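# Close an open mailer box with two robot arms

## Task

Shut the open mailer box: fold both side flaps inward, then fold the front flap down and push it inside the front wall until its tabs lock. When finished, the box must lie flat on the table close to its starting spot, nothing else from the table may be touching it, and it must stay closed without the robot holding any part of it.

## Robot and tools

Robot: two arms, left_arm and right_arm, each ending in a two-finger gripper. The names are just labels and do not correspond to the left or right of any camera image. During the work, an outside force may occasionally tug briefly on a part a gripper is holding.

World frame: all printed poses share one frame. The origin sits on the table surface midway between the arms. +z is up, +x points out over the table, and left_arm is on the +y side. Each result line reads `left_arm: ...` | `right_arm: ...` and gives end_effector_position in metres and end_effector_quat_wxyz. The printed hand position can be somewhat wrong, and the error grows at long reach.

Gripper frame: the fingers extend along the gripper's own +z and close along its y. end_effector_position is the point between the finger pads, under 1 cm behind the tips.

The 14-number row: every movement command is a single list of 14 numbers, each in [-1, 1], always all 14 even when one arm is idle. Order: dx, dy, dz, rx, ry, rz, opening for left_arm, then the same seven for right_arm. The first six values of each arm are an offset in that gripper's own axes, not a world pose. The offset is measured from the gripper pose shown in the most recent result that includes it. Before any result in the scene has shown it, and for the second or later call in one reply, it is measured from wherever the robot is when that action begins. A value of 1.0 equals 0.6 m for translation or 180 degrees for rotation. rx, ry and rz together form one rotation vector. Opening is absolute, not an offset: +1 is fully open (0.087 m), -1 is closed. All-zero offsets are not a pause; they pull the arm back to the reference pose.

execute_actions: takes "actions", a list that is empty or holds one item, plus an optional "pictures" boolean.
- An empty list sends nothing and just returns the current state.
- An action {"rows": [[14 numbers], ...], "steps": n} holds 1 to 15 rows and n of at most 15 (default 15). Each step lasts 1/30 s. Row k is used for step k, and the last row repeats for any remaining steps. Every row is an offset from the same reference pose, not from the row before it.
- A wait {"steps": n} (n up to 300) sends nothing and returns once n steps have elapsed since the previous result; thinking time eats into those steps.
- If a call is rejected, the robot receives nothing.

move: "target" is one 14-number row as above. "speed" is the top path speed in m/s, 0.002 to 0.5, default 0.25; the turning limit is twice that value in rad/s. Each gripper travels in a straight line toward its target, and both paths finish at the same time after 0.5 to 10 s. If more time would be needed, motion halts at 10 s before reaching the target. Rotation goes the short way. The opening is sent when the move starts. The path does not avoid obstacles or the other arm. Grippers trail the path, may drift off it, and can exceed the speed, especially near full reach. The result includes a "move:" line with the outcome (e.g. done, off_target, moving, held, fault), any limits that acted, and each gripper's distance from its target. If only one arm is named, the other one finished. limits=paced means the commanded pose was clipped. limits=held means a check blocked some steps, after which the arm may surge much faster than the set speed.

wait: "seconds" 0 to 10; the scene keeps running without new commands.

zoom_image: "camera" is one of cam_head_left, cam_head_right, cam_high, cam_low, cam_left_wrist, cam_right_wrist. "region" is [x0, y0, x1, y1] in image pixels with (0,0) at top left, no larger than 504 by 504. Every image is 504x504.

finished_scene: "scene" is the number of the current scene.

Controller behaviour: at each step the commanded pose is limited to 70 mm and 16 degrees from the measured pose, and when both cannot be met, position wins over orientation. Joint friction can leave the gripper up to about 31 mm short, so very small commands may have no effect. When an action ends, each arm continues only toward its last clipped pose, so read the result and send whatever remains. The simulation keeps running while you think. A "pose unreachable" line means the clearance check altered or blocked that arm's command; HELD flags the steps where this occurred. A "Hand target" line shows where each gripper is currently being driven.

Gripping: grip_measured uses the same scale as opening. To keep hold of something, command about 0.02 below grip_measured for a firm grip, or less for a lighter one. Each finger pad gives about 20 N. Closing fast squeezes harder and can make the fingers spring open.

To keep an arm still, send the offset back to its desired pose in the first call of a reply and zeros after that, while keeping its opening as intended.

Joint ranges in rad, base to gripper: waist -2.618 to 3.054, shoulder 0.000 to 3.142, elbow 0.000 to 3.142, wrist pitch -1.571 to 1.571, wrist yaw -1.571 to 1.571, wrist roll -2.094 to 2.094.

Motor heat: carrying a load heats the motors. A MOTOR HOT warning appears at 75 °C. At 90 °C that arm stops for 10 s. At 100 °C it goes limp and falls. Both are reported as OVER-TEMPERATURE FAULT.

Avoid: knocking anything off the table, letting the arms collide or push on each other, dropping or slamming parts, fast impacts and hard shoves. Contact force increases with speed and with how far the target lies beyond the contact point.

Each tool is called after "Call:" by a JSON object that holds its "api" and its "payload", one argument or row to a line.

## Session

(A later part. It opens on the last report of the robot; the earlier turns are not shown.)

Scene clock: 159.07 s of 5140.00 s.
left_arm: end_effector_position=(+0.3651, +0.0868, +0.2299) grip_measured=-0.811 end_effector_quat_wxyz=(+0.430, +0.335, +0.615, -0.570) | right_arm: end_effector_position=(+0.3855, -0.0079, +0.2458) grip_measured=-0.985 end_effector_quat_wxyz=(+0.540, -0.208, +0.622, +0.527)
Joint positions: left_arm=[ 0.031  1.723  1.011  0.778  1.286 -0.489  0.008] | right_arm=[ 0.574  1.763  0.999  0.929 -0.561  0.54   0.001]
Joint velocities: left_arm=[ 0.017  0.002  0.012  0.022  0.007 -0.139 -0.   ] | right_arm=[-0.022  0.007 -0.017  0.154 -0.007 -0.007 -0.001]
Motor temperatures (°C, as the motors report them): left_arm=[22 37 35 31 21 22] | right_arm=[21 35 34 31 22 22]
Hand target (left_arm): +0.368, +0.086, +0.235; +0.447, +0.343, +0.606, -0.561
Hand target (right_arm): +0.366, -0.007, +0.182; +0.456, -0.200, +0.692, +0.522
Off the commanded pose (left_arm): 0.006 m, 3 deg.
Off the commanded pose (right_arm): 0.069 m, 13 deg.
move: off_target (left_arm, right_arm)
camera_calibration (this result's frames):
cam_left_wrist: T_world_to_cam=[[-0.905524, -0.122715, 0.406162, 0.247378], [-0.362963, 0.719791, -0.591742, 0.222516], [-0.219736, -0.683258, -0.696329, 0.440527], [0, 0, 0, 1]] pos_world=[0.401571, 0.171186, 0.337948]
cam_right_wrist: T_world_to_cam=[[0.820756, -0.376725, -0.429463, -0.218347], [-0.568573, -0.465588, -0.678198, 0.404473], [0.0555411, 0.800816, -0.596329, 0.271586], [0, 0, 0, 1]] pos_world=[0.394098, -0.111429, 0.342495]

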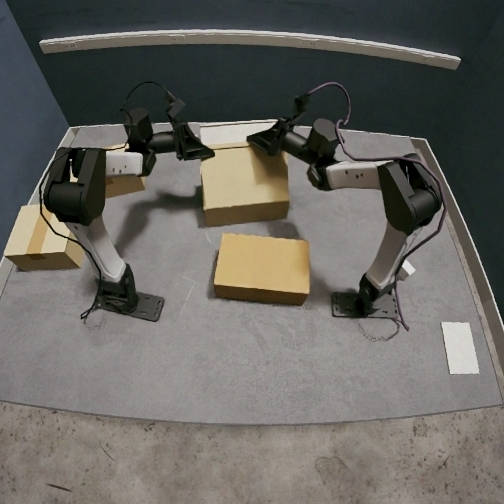

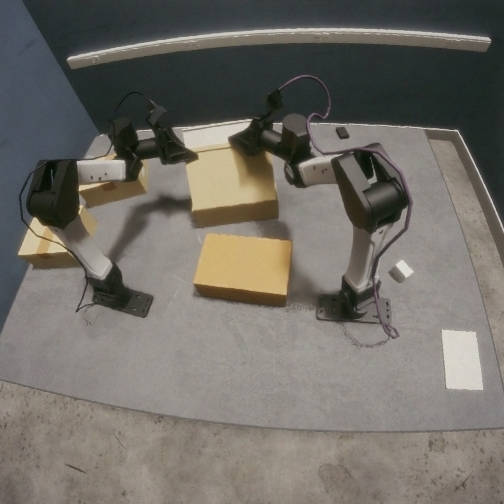

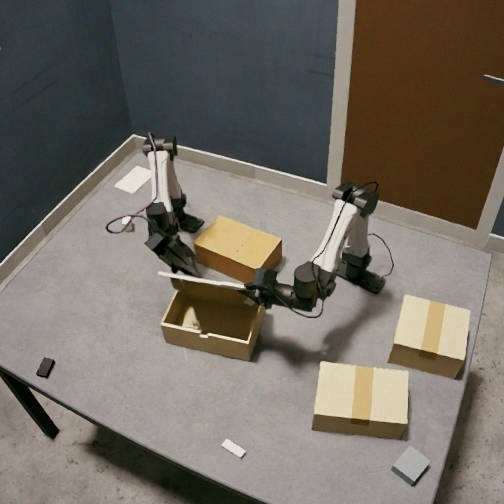

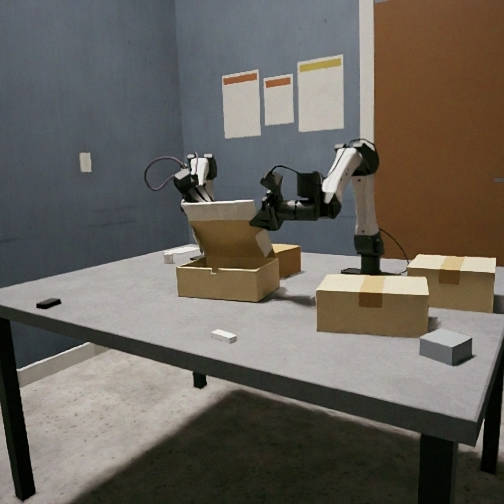

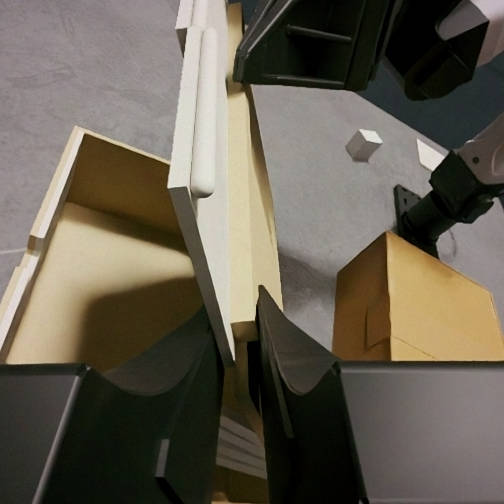

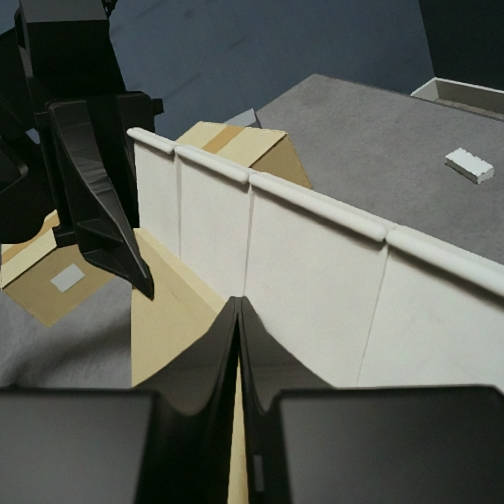

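Call:
{"api": "move", "payload": {
  "target": [0,-0.025,0,0.03,0.012,0,-1, -0.107,0.11,-0.007,0,0,0,-1],
  "speed": 0.1
}}

Call:
{"api": "move", "payload": {
  "target": [0,0,0,0,0,0,-1, -0.06,-0.152,0.083,0,0,0,-1],
  "speed": 0.07
}}

Call:
{"api": "move", "payload": {
  "target": [0,0,0,0,0,0,-1, 0.148,-0.072,-0.023,0,0,0,-1],
  "speed": 0.07
}}

Call:
{"api": "move", "payload": {
  "target": [0,0,0,0,0,0,-1, 0.057,0.055,-0.042,0,0,0,-1],
  "speed": 0.05
}}

Scene clock: 165.07 s of 5140.00 s.
left_arm: end_effector_position=(+0.3508, +0.0865, +0.2363) grip_measured=-0.815 end_effector_quat_wxyz=(+0.409, +0.364, +0.597, -0.587) | right_arm: end_effector_position=(+0.3538, -0.0095, +0.3159) grip_measured=-0.985 end_effector_quat_wxyz=(+0.530, -0.204, +0.632, +0.528)
Joint positions: left_arm=[ 0.031  1.723  1.02   0.817  1.373 -0.527  0.008] | right_arm=[ 0.617  1.553  1.09   0.601 -0.518  0.539  0.001]
Joint velocities: left_arm=[-0.007 -0.012 -0.007 -0.022 -0.051  0.051  0.001] | right_arm=[-0.017 -0.007  0.002 -0.037  0.037  0.007 -0.   ]
Motor temperatures (°C, as the motors report them): left_arm=[22 37 35 31 21 22] | right_arm=[21 35 34 30 22 22]
Hand target (left_arm): +0.352, +0.085, +0.236; +0.402, +0.366, +0.596, -0.591
Hand target (right_arm): +0.351, -0.009, +0.330; +0.540, -0.208, +0.622, +0.528
Off the commanded pose (left_arm): 0.002 m, 1 deg.
Off the commanded pose (right_arm): 0.016 m, 2 deg.
After step 90, 1.50 s passed at rest.
move: off_target (right_arm)
camera_calibration (this result's frames):
cam_left_wrist: T_world_to_cam=[[-0.917618, -0.0417753, 0.395261, 0.231625], [-0.291544, 0.746656, -0.597919, 0.195456], [-0.270146, -0.663897, -0.697325, 0.457892], [0, 0, 0, 1]] pos_world=[0.393225, 0.167731, 0.344614]
cam_right_wrist: T_world_to_cam=[[0.809629, -0.379745, -0.447543, -0.153231], [-0.585663, -0.472365, -0.658688, 0.433126], [0.0387303, 0.795402, -0.604843, 0.324936], [0, 0, 0, 1]] pos_world=[0.365141, -0.11205, 0.413253]

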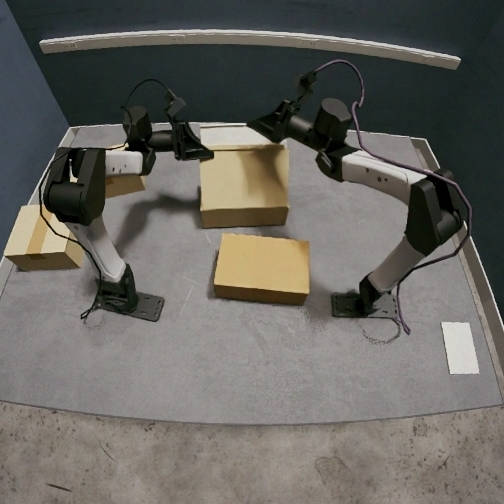

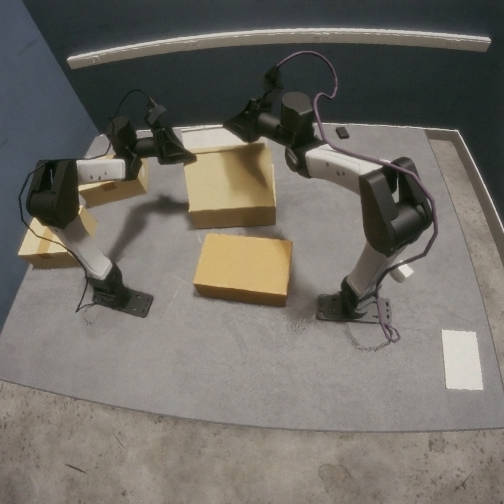

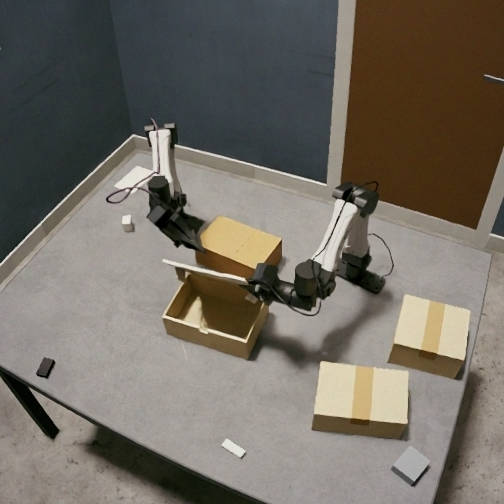

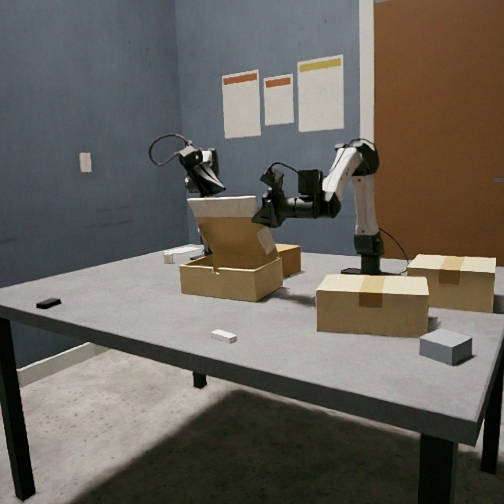

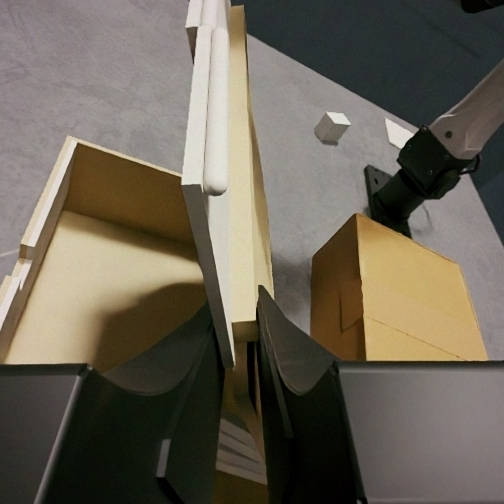

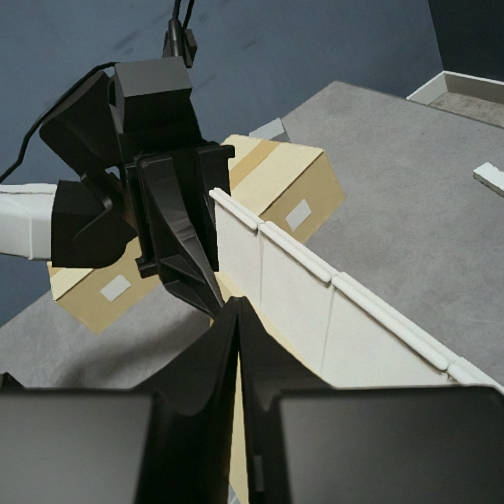

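Scene clock: 166.97 s of 5140.00 s.
left_arm: end_effector_position=(+0.3513, +0.0865, +0.2363) grip_measured=-0.815 end_effector_quat_wxyz=(+0.410, +0.365, +0.596, -0.586) | right_arm: end_effector_position=(+0.4597, -0.0091, +0.3120) grip_measured=-0.985 end_effector_quat_wxyz=(+0.534, -0.205, +0.630, +0.525)
Joint positions: left_arm=[ 0.031  1.723  1.02   0.817  1.371 -0.525  0.008] | right_arm=[ 0.485  1.903  1.475  0.582 -0.646  0.555  0.001]
Joint velocities: left_arm=[ 0.002 -0.037  0.007 -0.022  0.022 -0.037 -0.001] | right_arm=[-0.022  0.002  0.012  0.007  0.022 -0.007  0.   ]
Motor temperatures (°C, as the motors report them): left_arm=[22 38 35 31 21 22] | right_arm=[21 35 34 30 22 22]
Hand target (left_arm): +0.351, +0.087, +0.236; +0.409, +0.364, +0.597, -0.587
Hand target (right_arm): +0.464, -0.010, +0.313; +0.530, -0.203, +0.631, +0.528
Off the commanded pose (left_arm): 0.000 m, 0 deg.
Off the commanded pose (right_arm): 0.004 m, 1 deg.
move: done
camera_calibration (this result's frames):
cam_left_wrist: T_world_to_cam=[[-0.918424, -0.0435317, 0.393195, 0.232934], [-0.291648, 0.746042, -0.598634, 0.195848], [-0.26728, -0.664475, -0.697879, 0.457171], [0, 0, 0, 1]] pos_world=[0.393244, 0.167807, 0.344703]
cam_right_wrist: T_world_to_cam=[[0.812463, -0.38346, -0.439161, -0.244522], [-0.581041, -0.470667, -0.663976, 0.492268], [0.04791, 0.794626, -0.605206, 0.314065], [0, 0, 0, 1]] pos_world=[0.469646, -0.111635, 0.409544]

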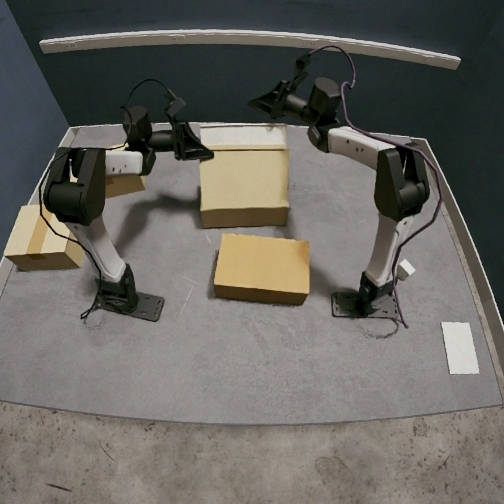

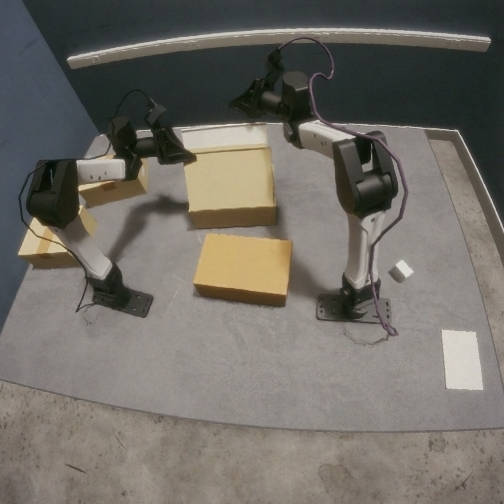

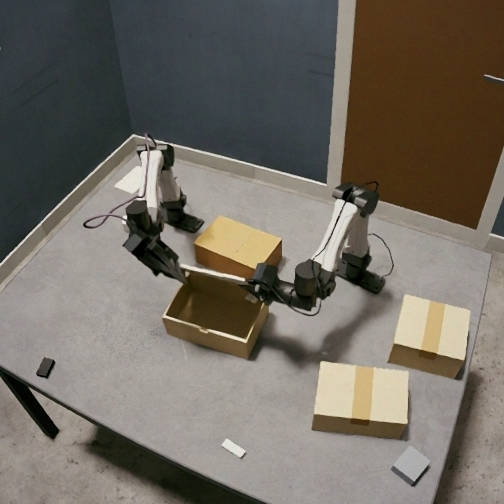

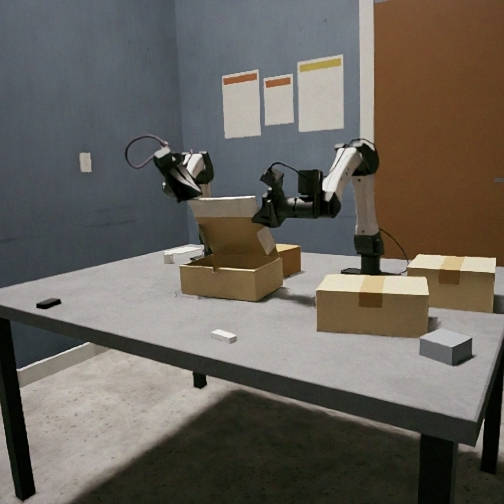

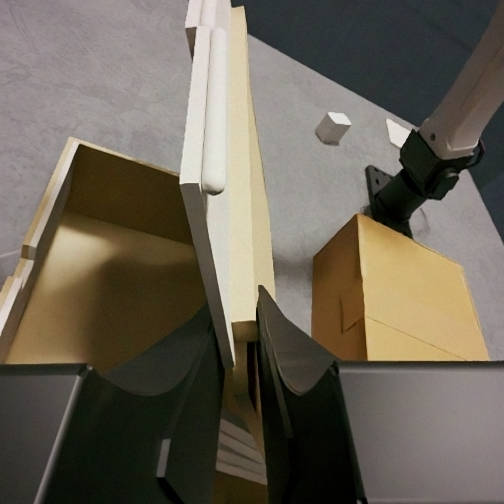

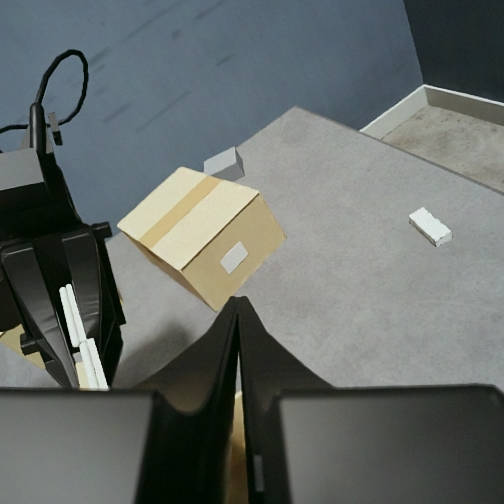

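Scene clock: 168.90 s of 5140.00 s.
left_arm: end_effector_position=(+0.3447, +0.0870, +0.2354) grip_measured=-0.815 end_effector_quat_wxyz=(+0.396, +0.373, +0.593, -0.594) | right_arm: end_effector_position=(+0.4613, -0.0106, +0.2365) grip_measured=-0.985 end_effector_quat_wxyz=(+0.554, -0.205, +0.613, +0.524)
Joint positions: left_arm=[ 0.031  1.723  1.02   0.814  1.406 -0.532  0.008] | right_arm=[ 0.485  2.01   1.263  0.95  -0.63   0.555  0.001]
Joint velocities: left_arm=[-0.017 -0.012  0.007 -0.037 -0.007  0.051  0.   ] | right_arm=[-0.007  0.002 -0.002  0.007 -0.007 -0.081 -0.001]
Motor temperatures (°C, as the motors report them): left_arm=[22 38 35 31 21 22] | right_arm=[21 35 34 30 22 22]
Hand target (left_arm): +0.351, +0.087, +0.236; +0.410, +0.365, +0.596, -0.586
Hand target (right_arm): +0.457, -0.009, +0.213; +0.534, -0.205, +0.630, +0.525
Off the commanded pose (left_arm): 0.007 m, 2 deg.
Off the commanded pose (right_arm): 0.024 m, 3 deg.
move: off_target (right_arm)
camera_calibration (this result's frames):
cam_left_wrist: T_world_to_cam=[[-0.915403, -0.0126773, 0.402339, 0.221365], [-0.271026, 0.75842, -0.592742, 0.183506], [-0.297628, -0.651642, -0.697696, 0.464424], [0, 0, 0, 1]] pos_world=[0.390599, 0.16627, 0.343735]
cam_right_wrist: T_world_to_cam=[[0.824844, -0.386341, -0.412763, -0.29152], [-0.558737, -0.445627, -0.69945, 0.440695], [0.0862879, 0.807563, -0.583435, 0.246798], [0, 0, 0, 1]] pos_world=[0.465395, -0.115546, 0.331906]

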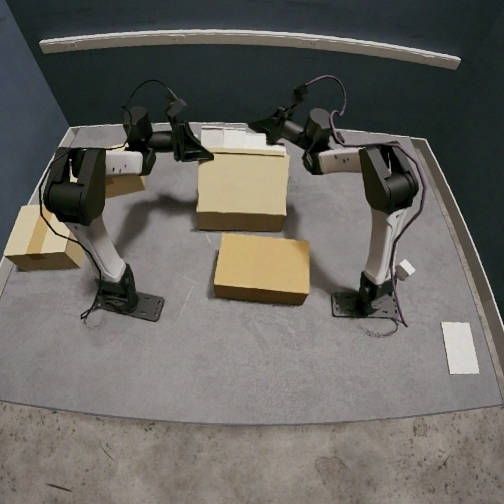

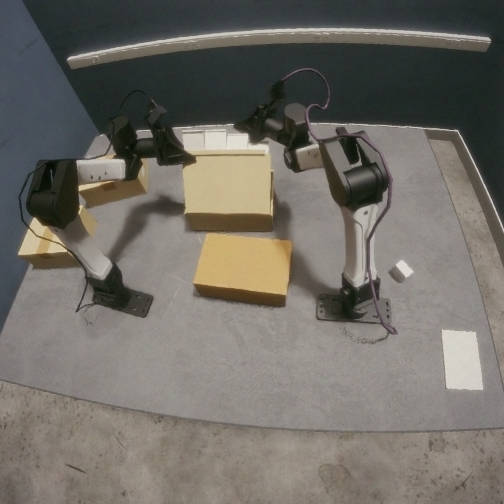

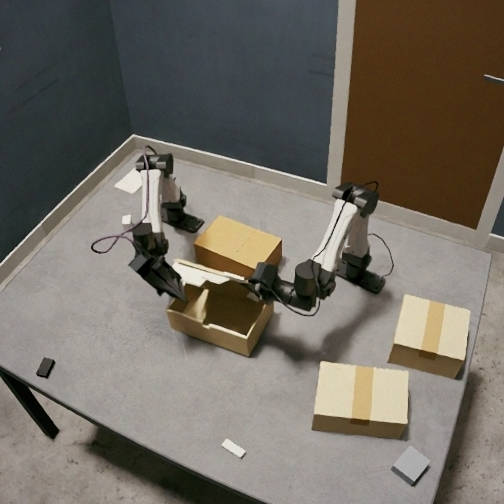

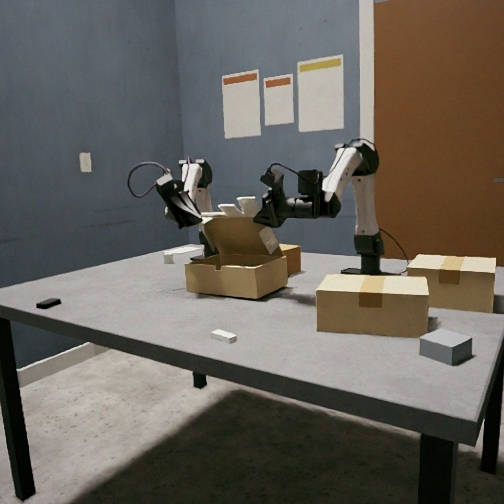

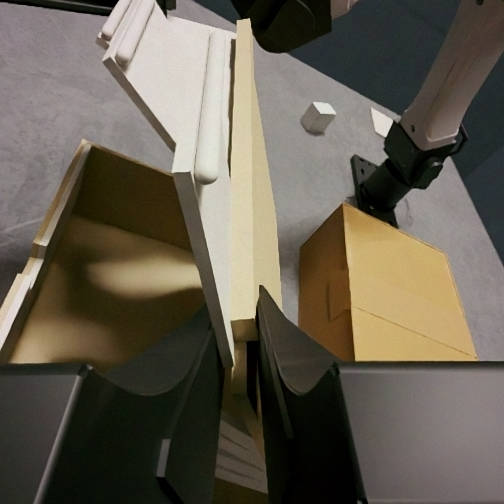

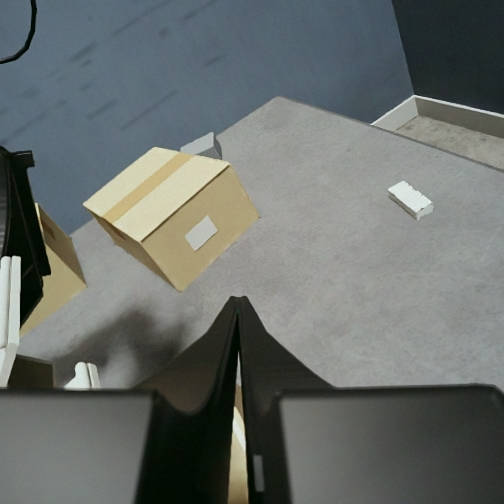

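Scene clock: 170.27 s of 5140.00 s.
left_arm: end_effector_position=(+0.3362, +0.0879, +0.2344) grip_measured=-0.814 end_effector_quat_wxyz=(+0.376, +0.382, +0.590, -0.604) | right_arm: end_effector_position=(+0.4261, -0.0143, +0.2237) grip_measured=-0.985 end_effector_quat_wxyz=(+0.570, -0.195, +0.608, +0.518)
Joint positions: left_arm=[ 0.031  1.723  1.02   0.809  1.451 -0.546  0.008] | right_arm=[ 0.527  1.927  1.057  1.091 -0.555  0.545  0.001]
Joint velocities: left_arm=[-0.002 -0.007 -0.022 -0.081  0.007  0.007  0.   ] | right_arm=[-0.007 -0.002 -0.027  0.066 -0.022 -0.037 -0.   ]
Motor temperatures (°C, as the motors report them): left_arm=[22 38 35 31 21 22] | right_arm=[21 35 34 30 22 22]
Hand target (left_arm): +0.344, +0.087, +0.235; +0.395, +0.373, +0.593, -0.594
Hand target (right_arm): +0.412, -0.009, +0.216; +0.554, -0.206, +0.613, +0.524
Off the commanded pose (left_arm): 0.009 m, 3 deg.
Off the commanded pose (right_arm): 0.017 m, 2 deg.
move: off_target (left_arm, right_arm)
camera_calibration (this result's frames):
cam_left_wrist: T_world_to_cam=[[-0.907722, 0.0260588, 0.418763, 0.204165], [-0.247164, 0.773299, -0.583882, 0.168472], [-0.339044, -0.633505, -0.6955, 0.473596], [0, 0, 0, 1]] pos_world=[0.387536, 0.164426, 0.342257]
cam_right_wrist: T_world_to_cam=[[0.818273, -0.407058, -0.405875, -0.268274], [-0.561502, -0.414845, -0.715974, 0.41577], [0.123068, 0.813761, -0.56802, 0.226311], [0, 0, 0, 1]] pos_world=[0.425125, -0.120886, 0.317344]

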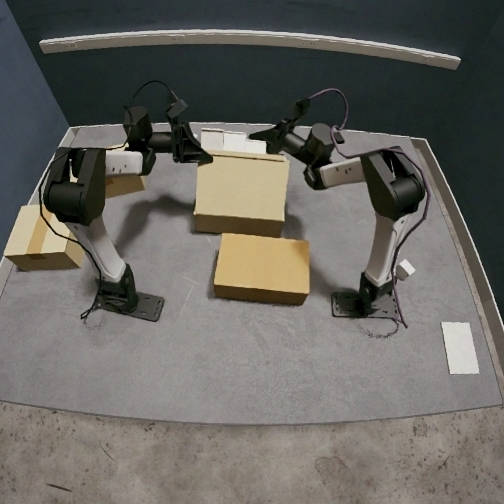

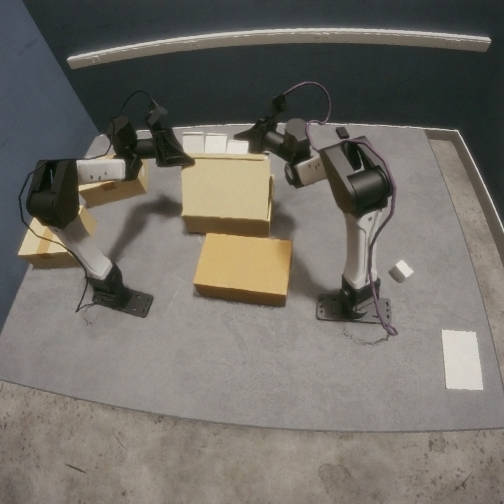

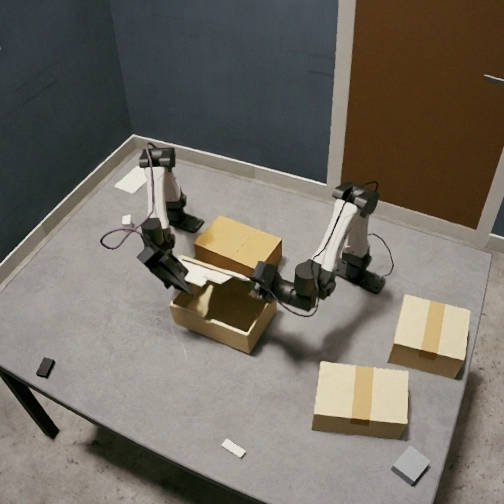

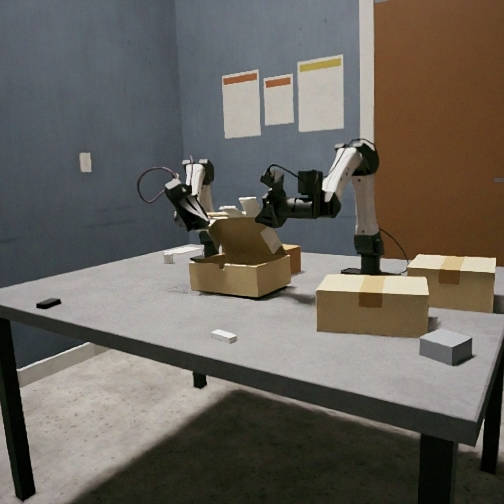

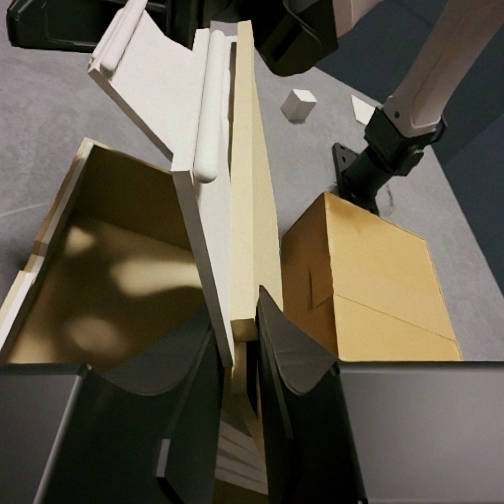

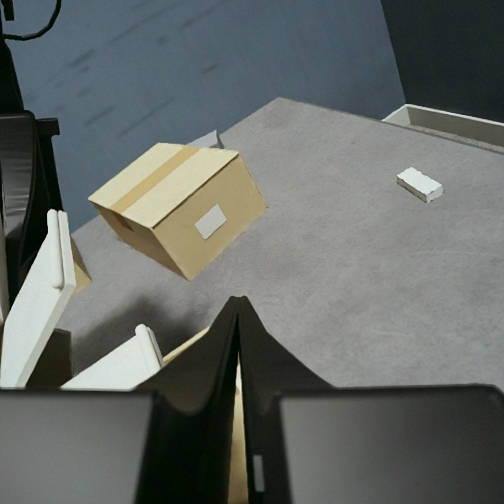

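Call:
{"api": "execute_actions", "payload": {
  "actions": []
}}

Scene clock: 179.27 s of 5140.00 s.
left_arm: end_effector_position=(+0.3362, +0.0879, +0.2344) grip_measured=-0.814 end_effector_quat_wxyz=(+0.376, +0.382, +0.590, -0.604) | right_arm: end_effector_position=(+0.4261, -0.0144, +0.2239) grip_measured=-0.985 end_effector_quat_wxyz=(+0.570, -0.195, +0.607, +0.518)
Joint positions: left_arm=[ 0.031  1.723  1.02   0.809  1.451 -0.546  0.008] | right_arm=[ 0.527  1.927  1.056  1.093 -0.555  0.544  0.001]
Joint velocities: left_arm=[-0.002  0.017  0.002 -0.051  0.037  0.007  0.   ] | right_arm=[-0.012  0.002 -0.007  0.051 -0.11  -0.022  0.001]
Motor temperatures (°C, as the motors report them): left_arm=[22 38 35 31 21 22] | right_arm=[21 37 33 30 22 22]
Hand target (left_arm): +0.344, +0.087, +0.235; +0.395, +0.373, +0.593, -0.594
Hand target (right_arm): +0.412, -0.009, +0.216; +0.554, -0.206, +0.613, +0.524
Off the commanded pose (left_arm): 0.009 m, 3 deg.
Off the commanded pose (right_arm): 0.017 m, 2 deg.
Steps of this call (steps 1 to 90: nothing new was sent; then 6.00 s passed at rest). Readings (end_effector_position):
1: left_arm (+0.3362, +0.0879, +0.2344) | right_arm (+0.4261, -0.0143, +0.2236)
2: left_arm (+0.3362, +0.0879, +0.2344) | right_arm (+0.4261, -0.0143, +0.2237)
4: left_arm (+0.3362, +0.0879, +0.2344) | right_arm (+0.4261, -0.0144, +0.2238)
8: left_arm (+0.3362, +0.0879, +0.2344) | right_arm (+0.4261, -0.0144, +0.2239)
90: the state above
camera_calibration (this result's frames):
cam_left_wrist: T_world_to_cam=[[-0.907722, 0.0260588, 0.418763, 0.204165], [-0.247164, 0.773299, -0.583882, 0.168472], [-0.339044, -0.633505, -0.6955, 0.473596], [0, 0, 0, 1]] pos_world=[0.387536, 0.164426, 0.342257]
cam_right_wrist: T_world_to_cam=[[0.818722, -0.407386, -0.404638, -0.26873], [-0.560551, -0.414392, -0.716981, 0.415698], [0.124409, 0.813828, -0.567632, 0.225802], [0, 0, 0, 1]] pos_world=[0.424943, -0.120979, 0.317482]

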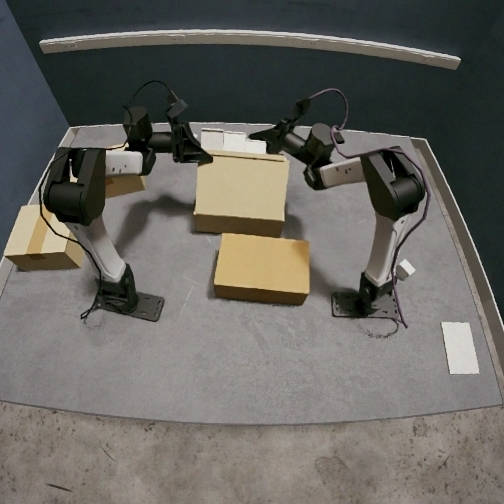

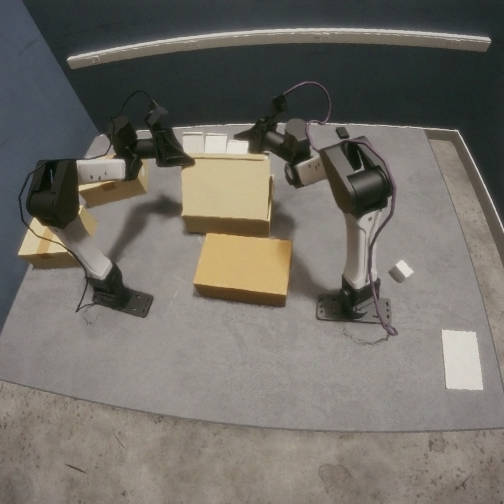

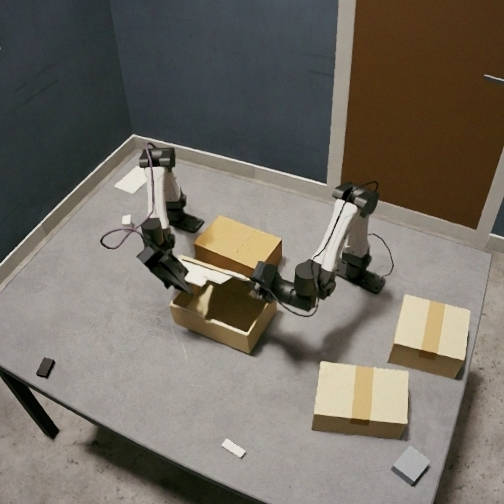

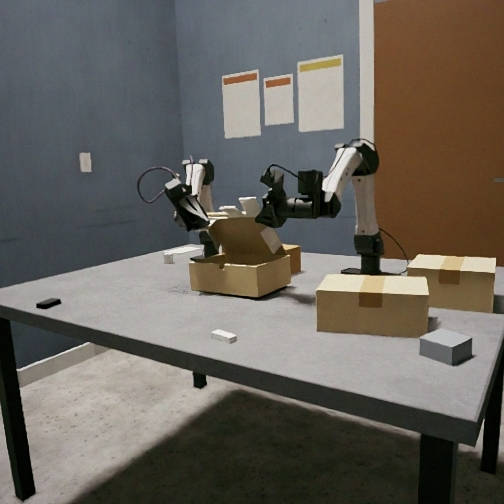

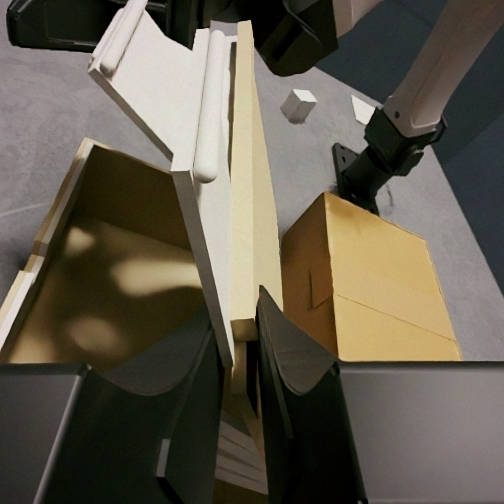

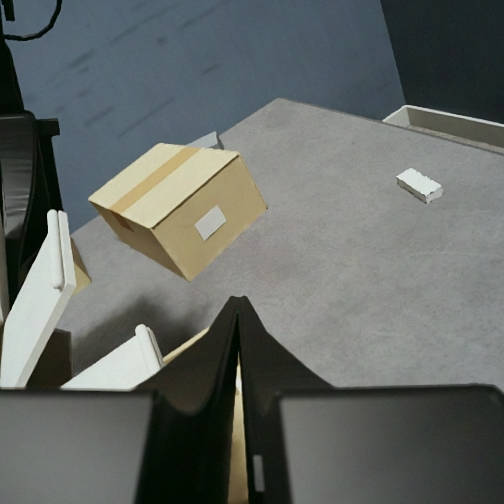

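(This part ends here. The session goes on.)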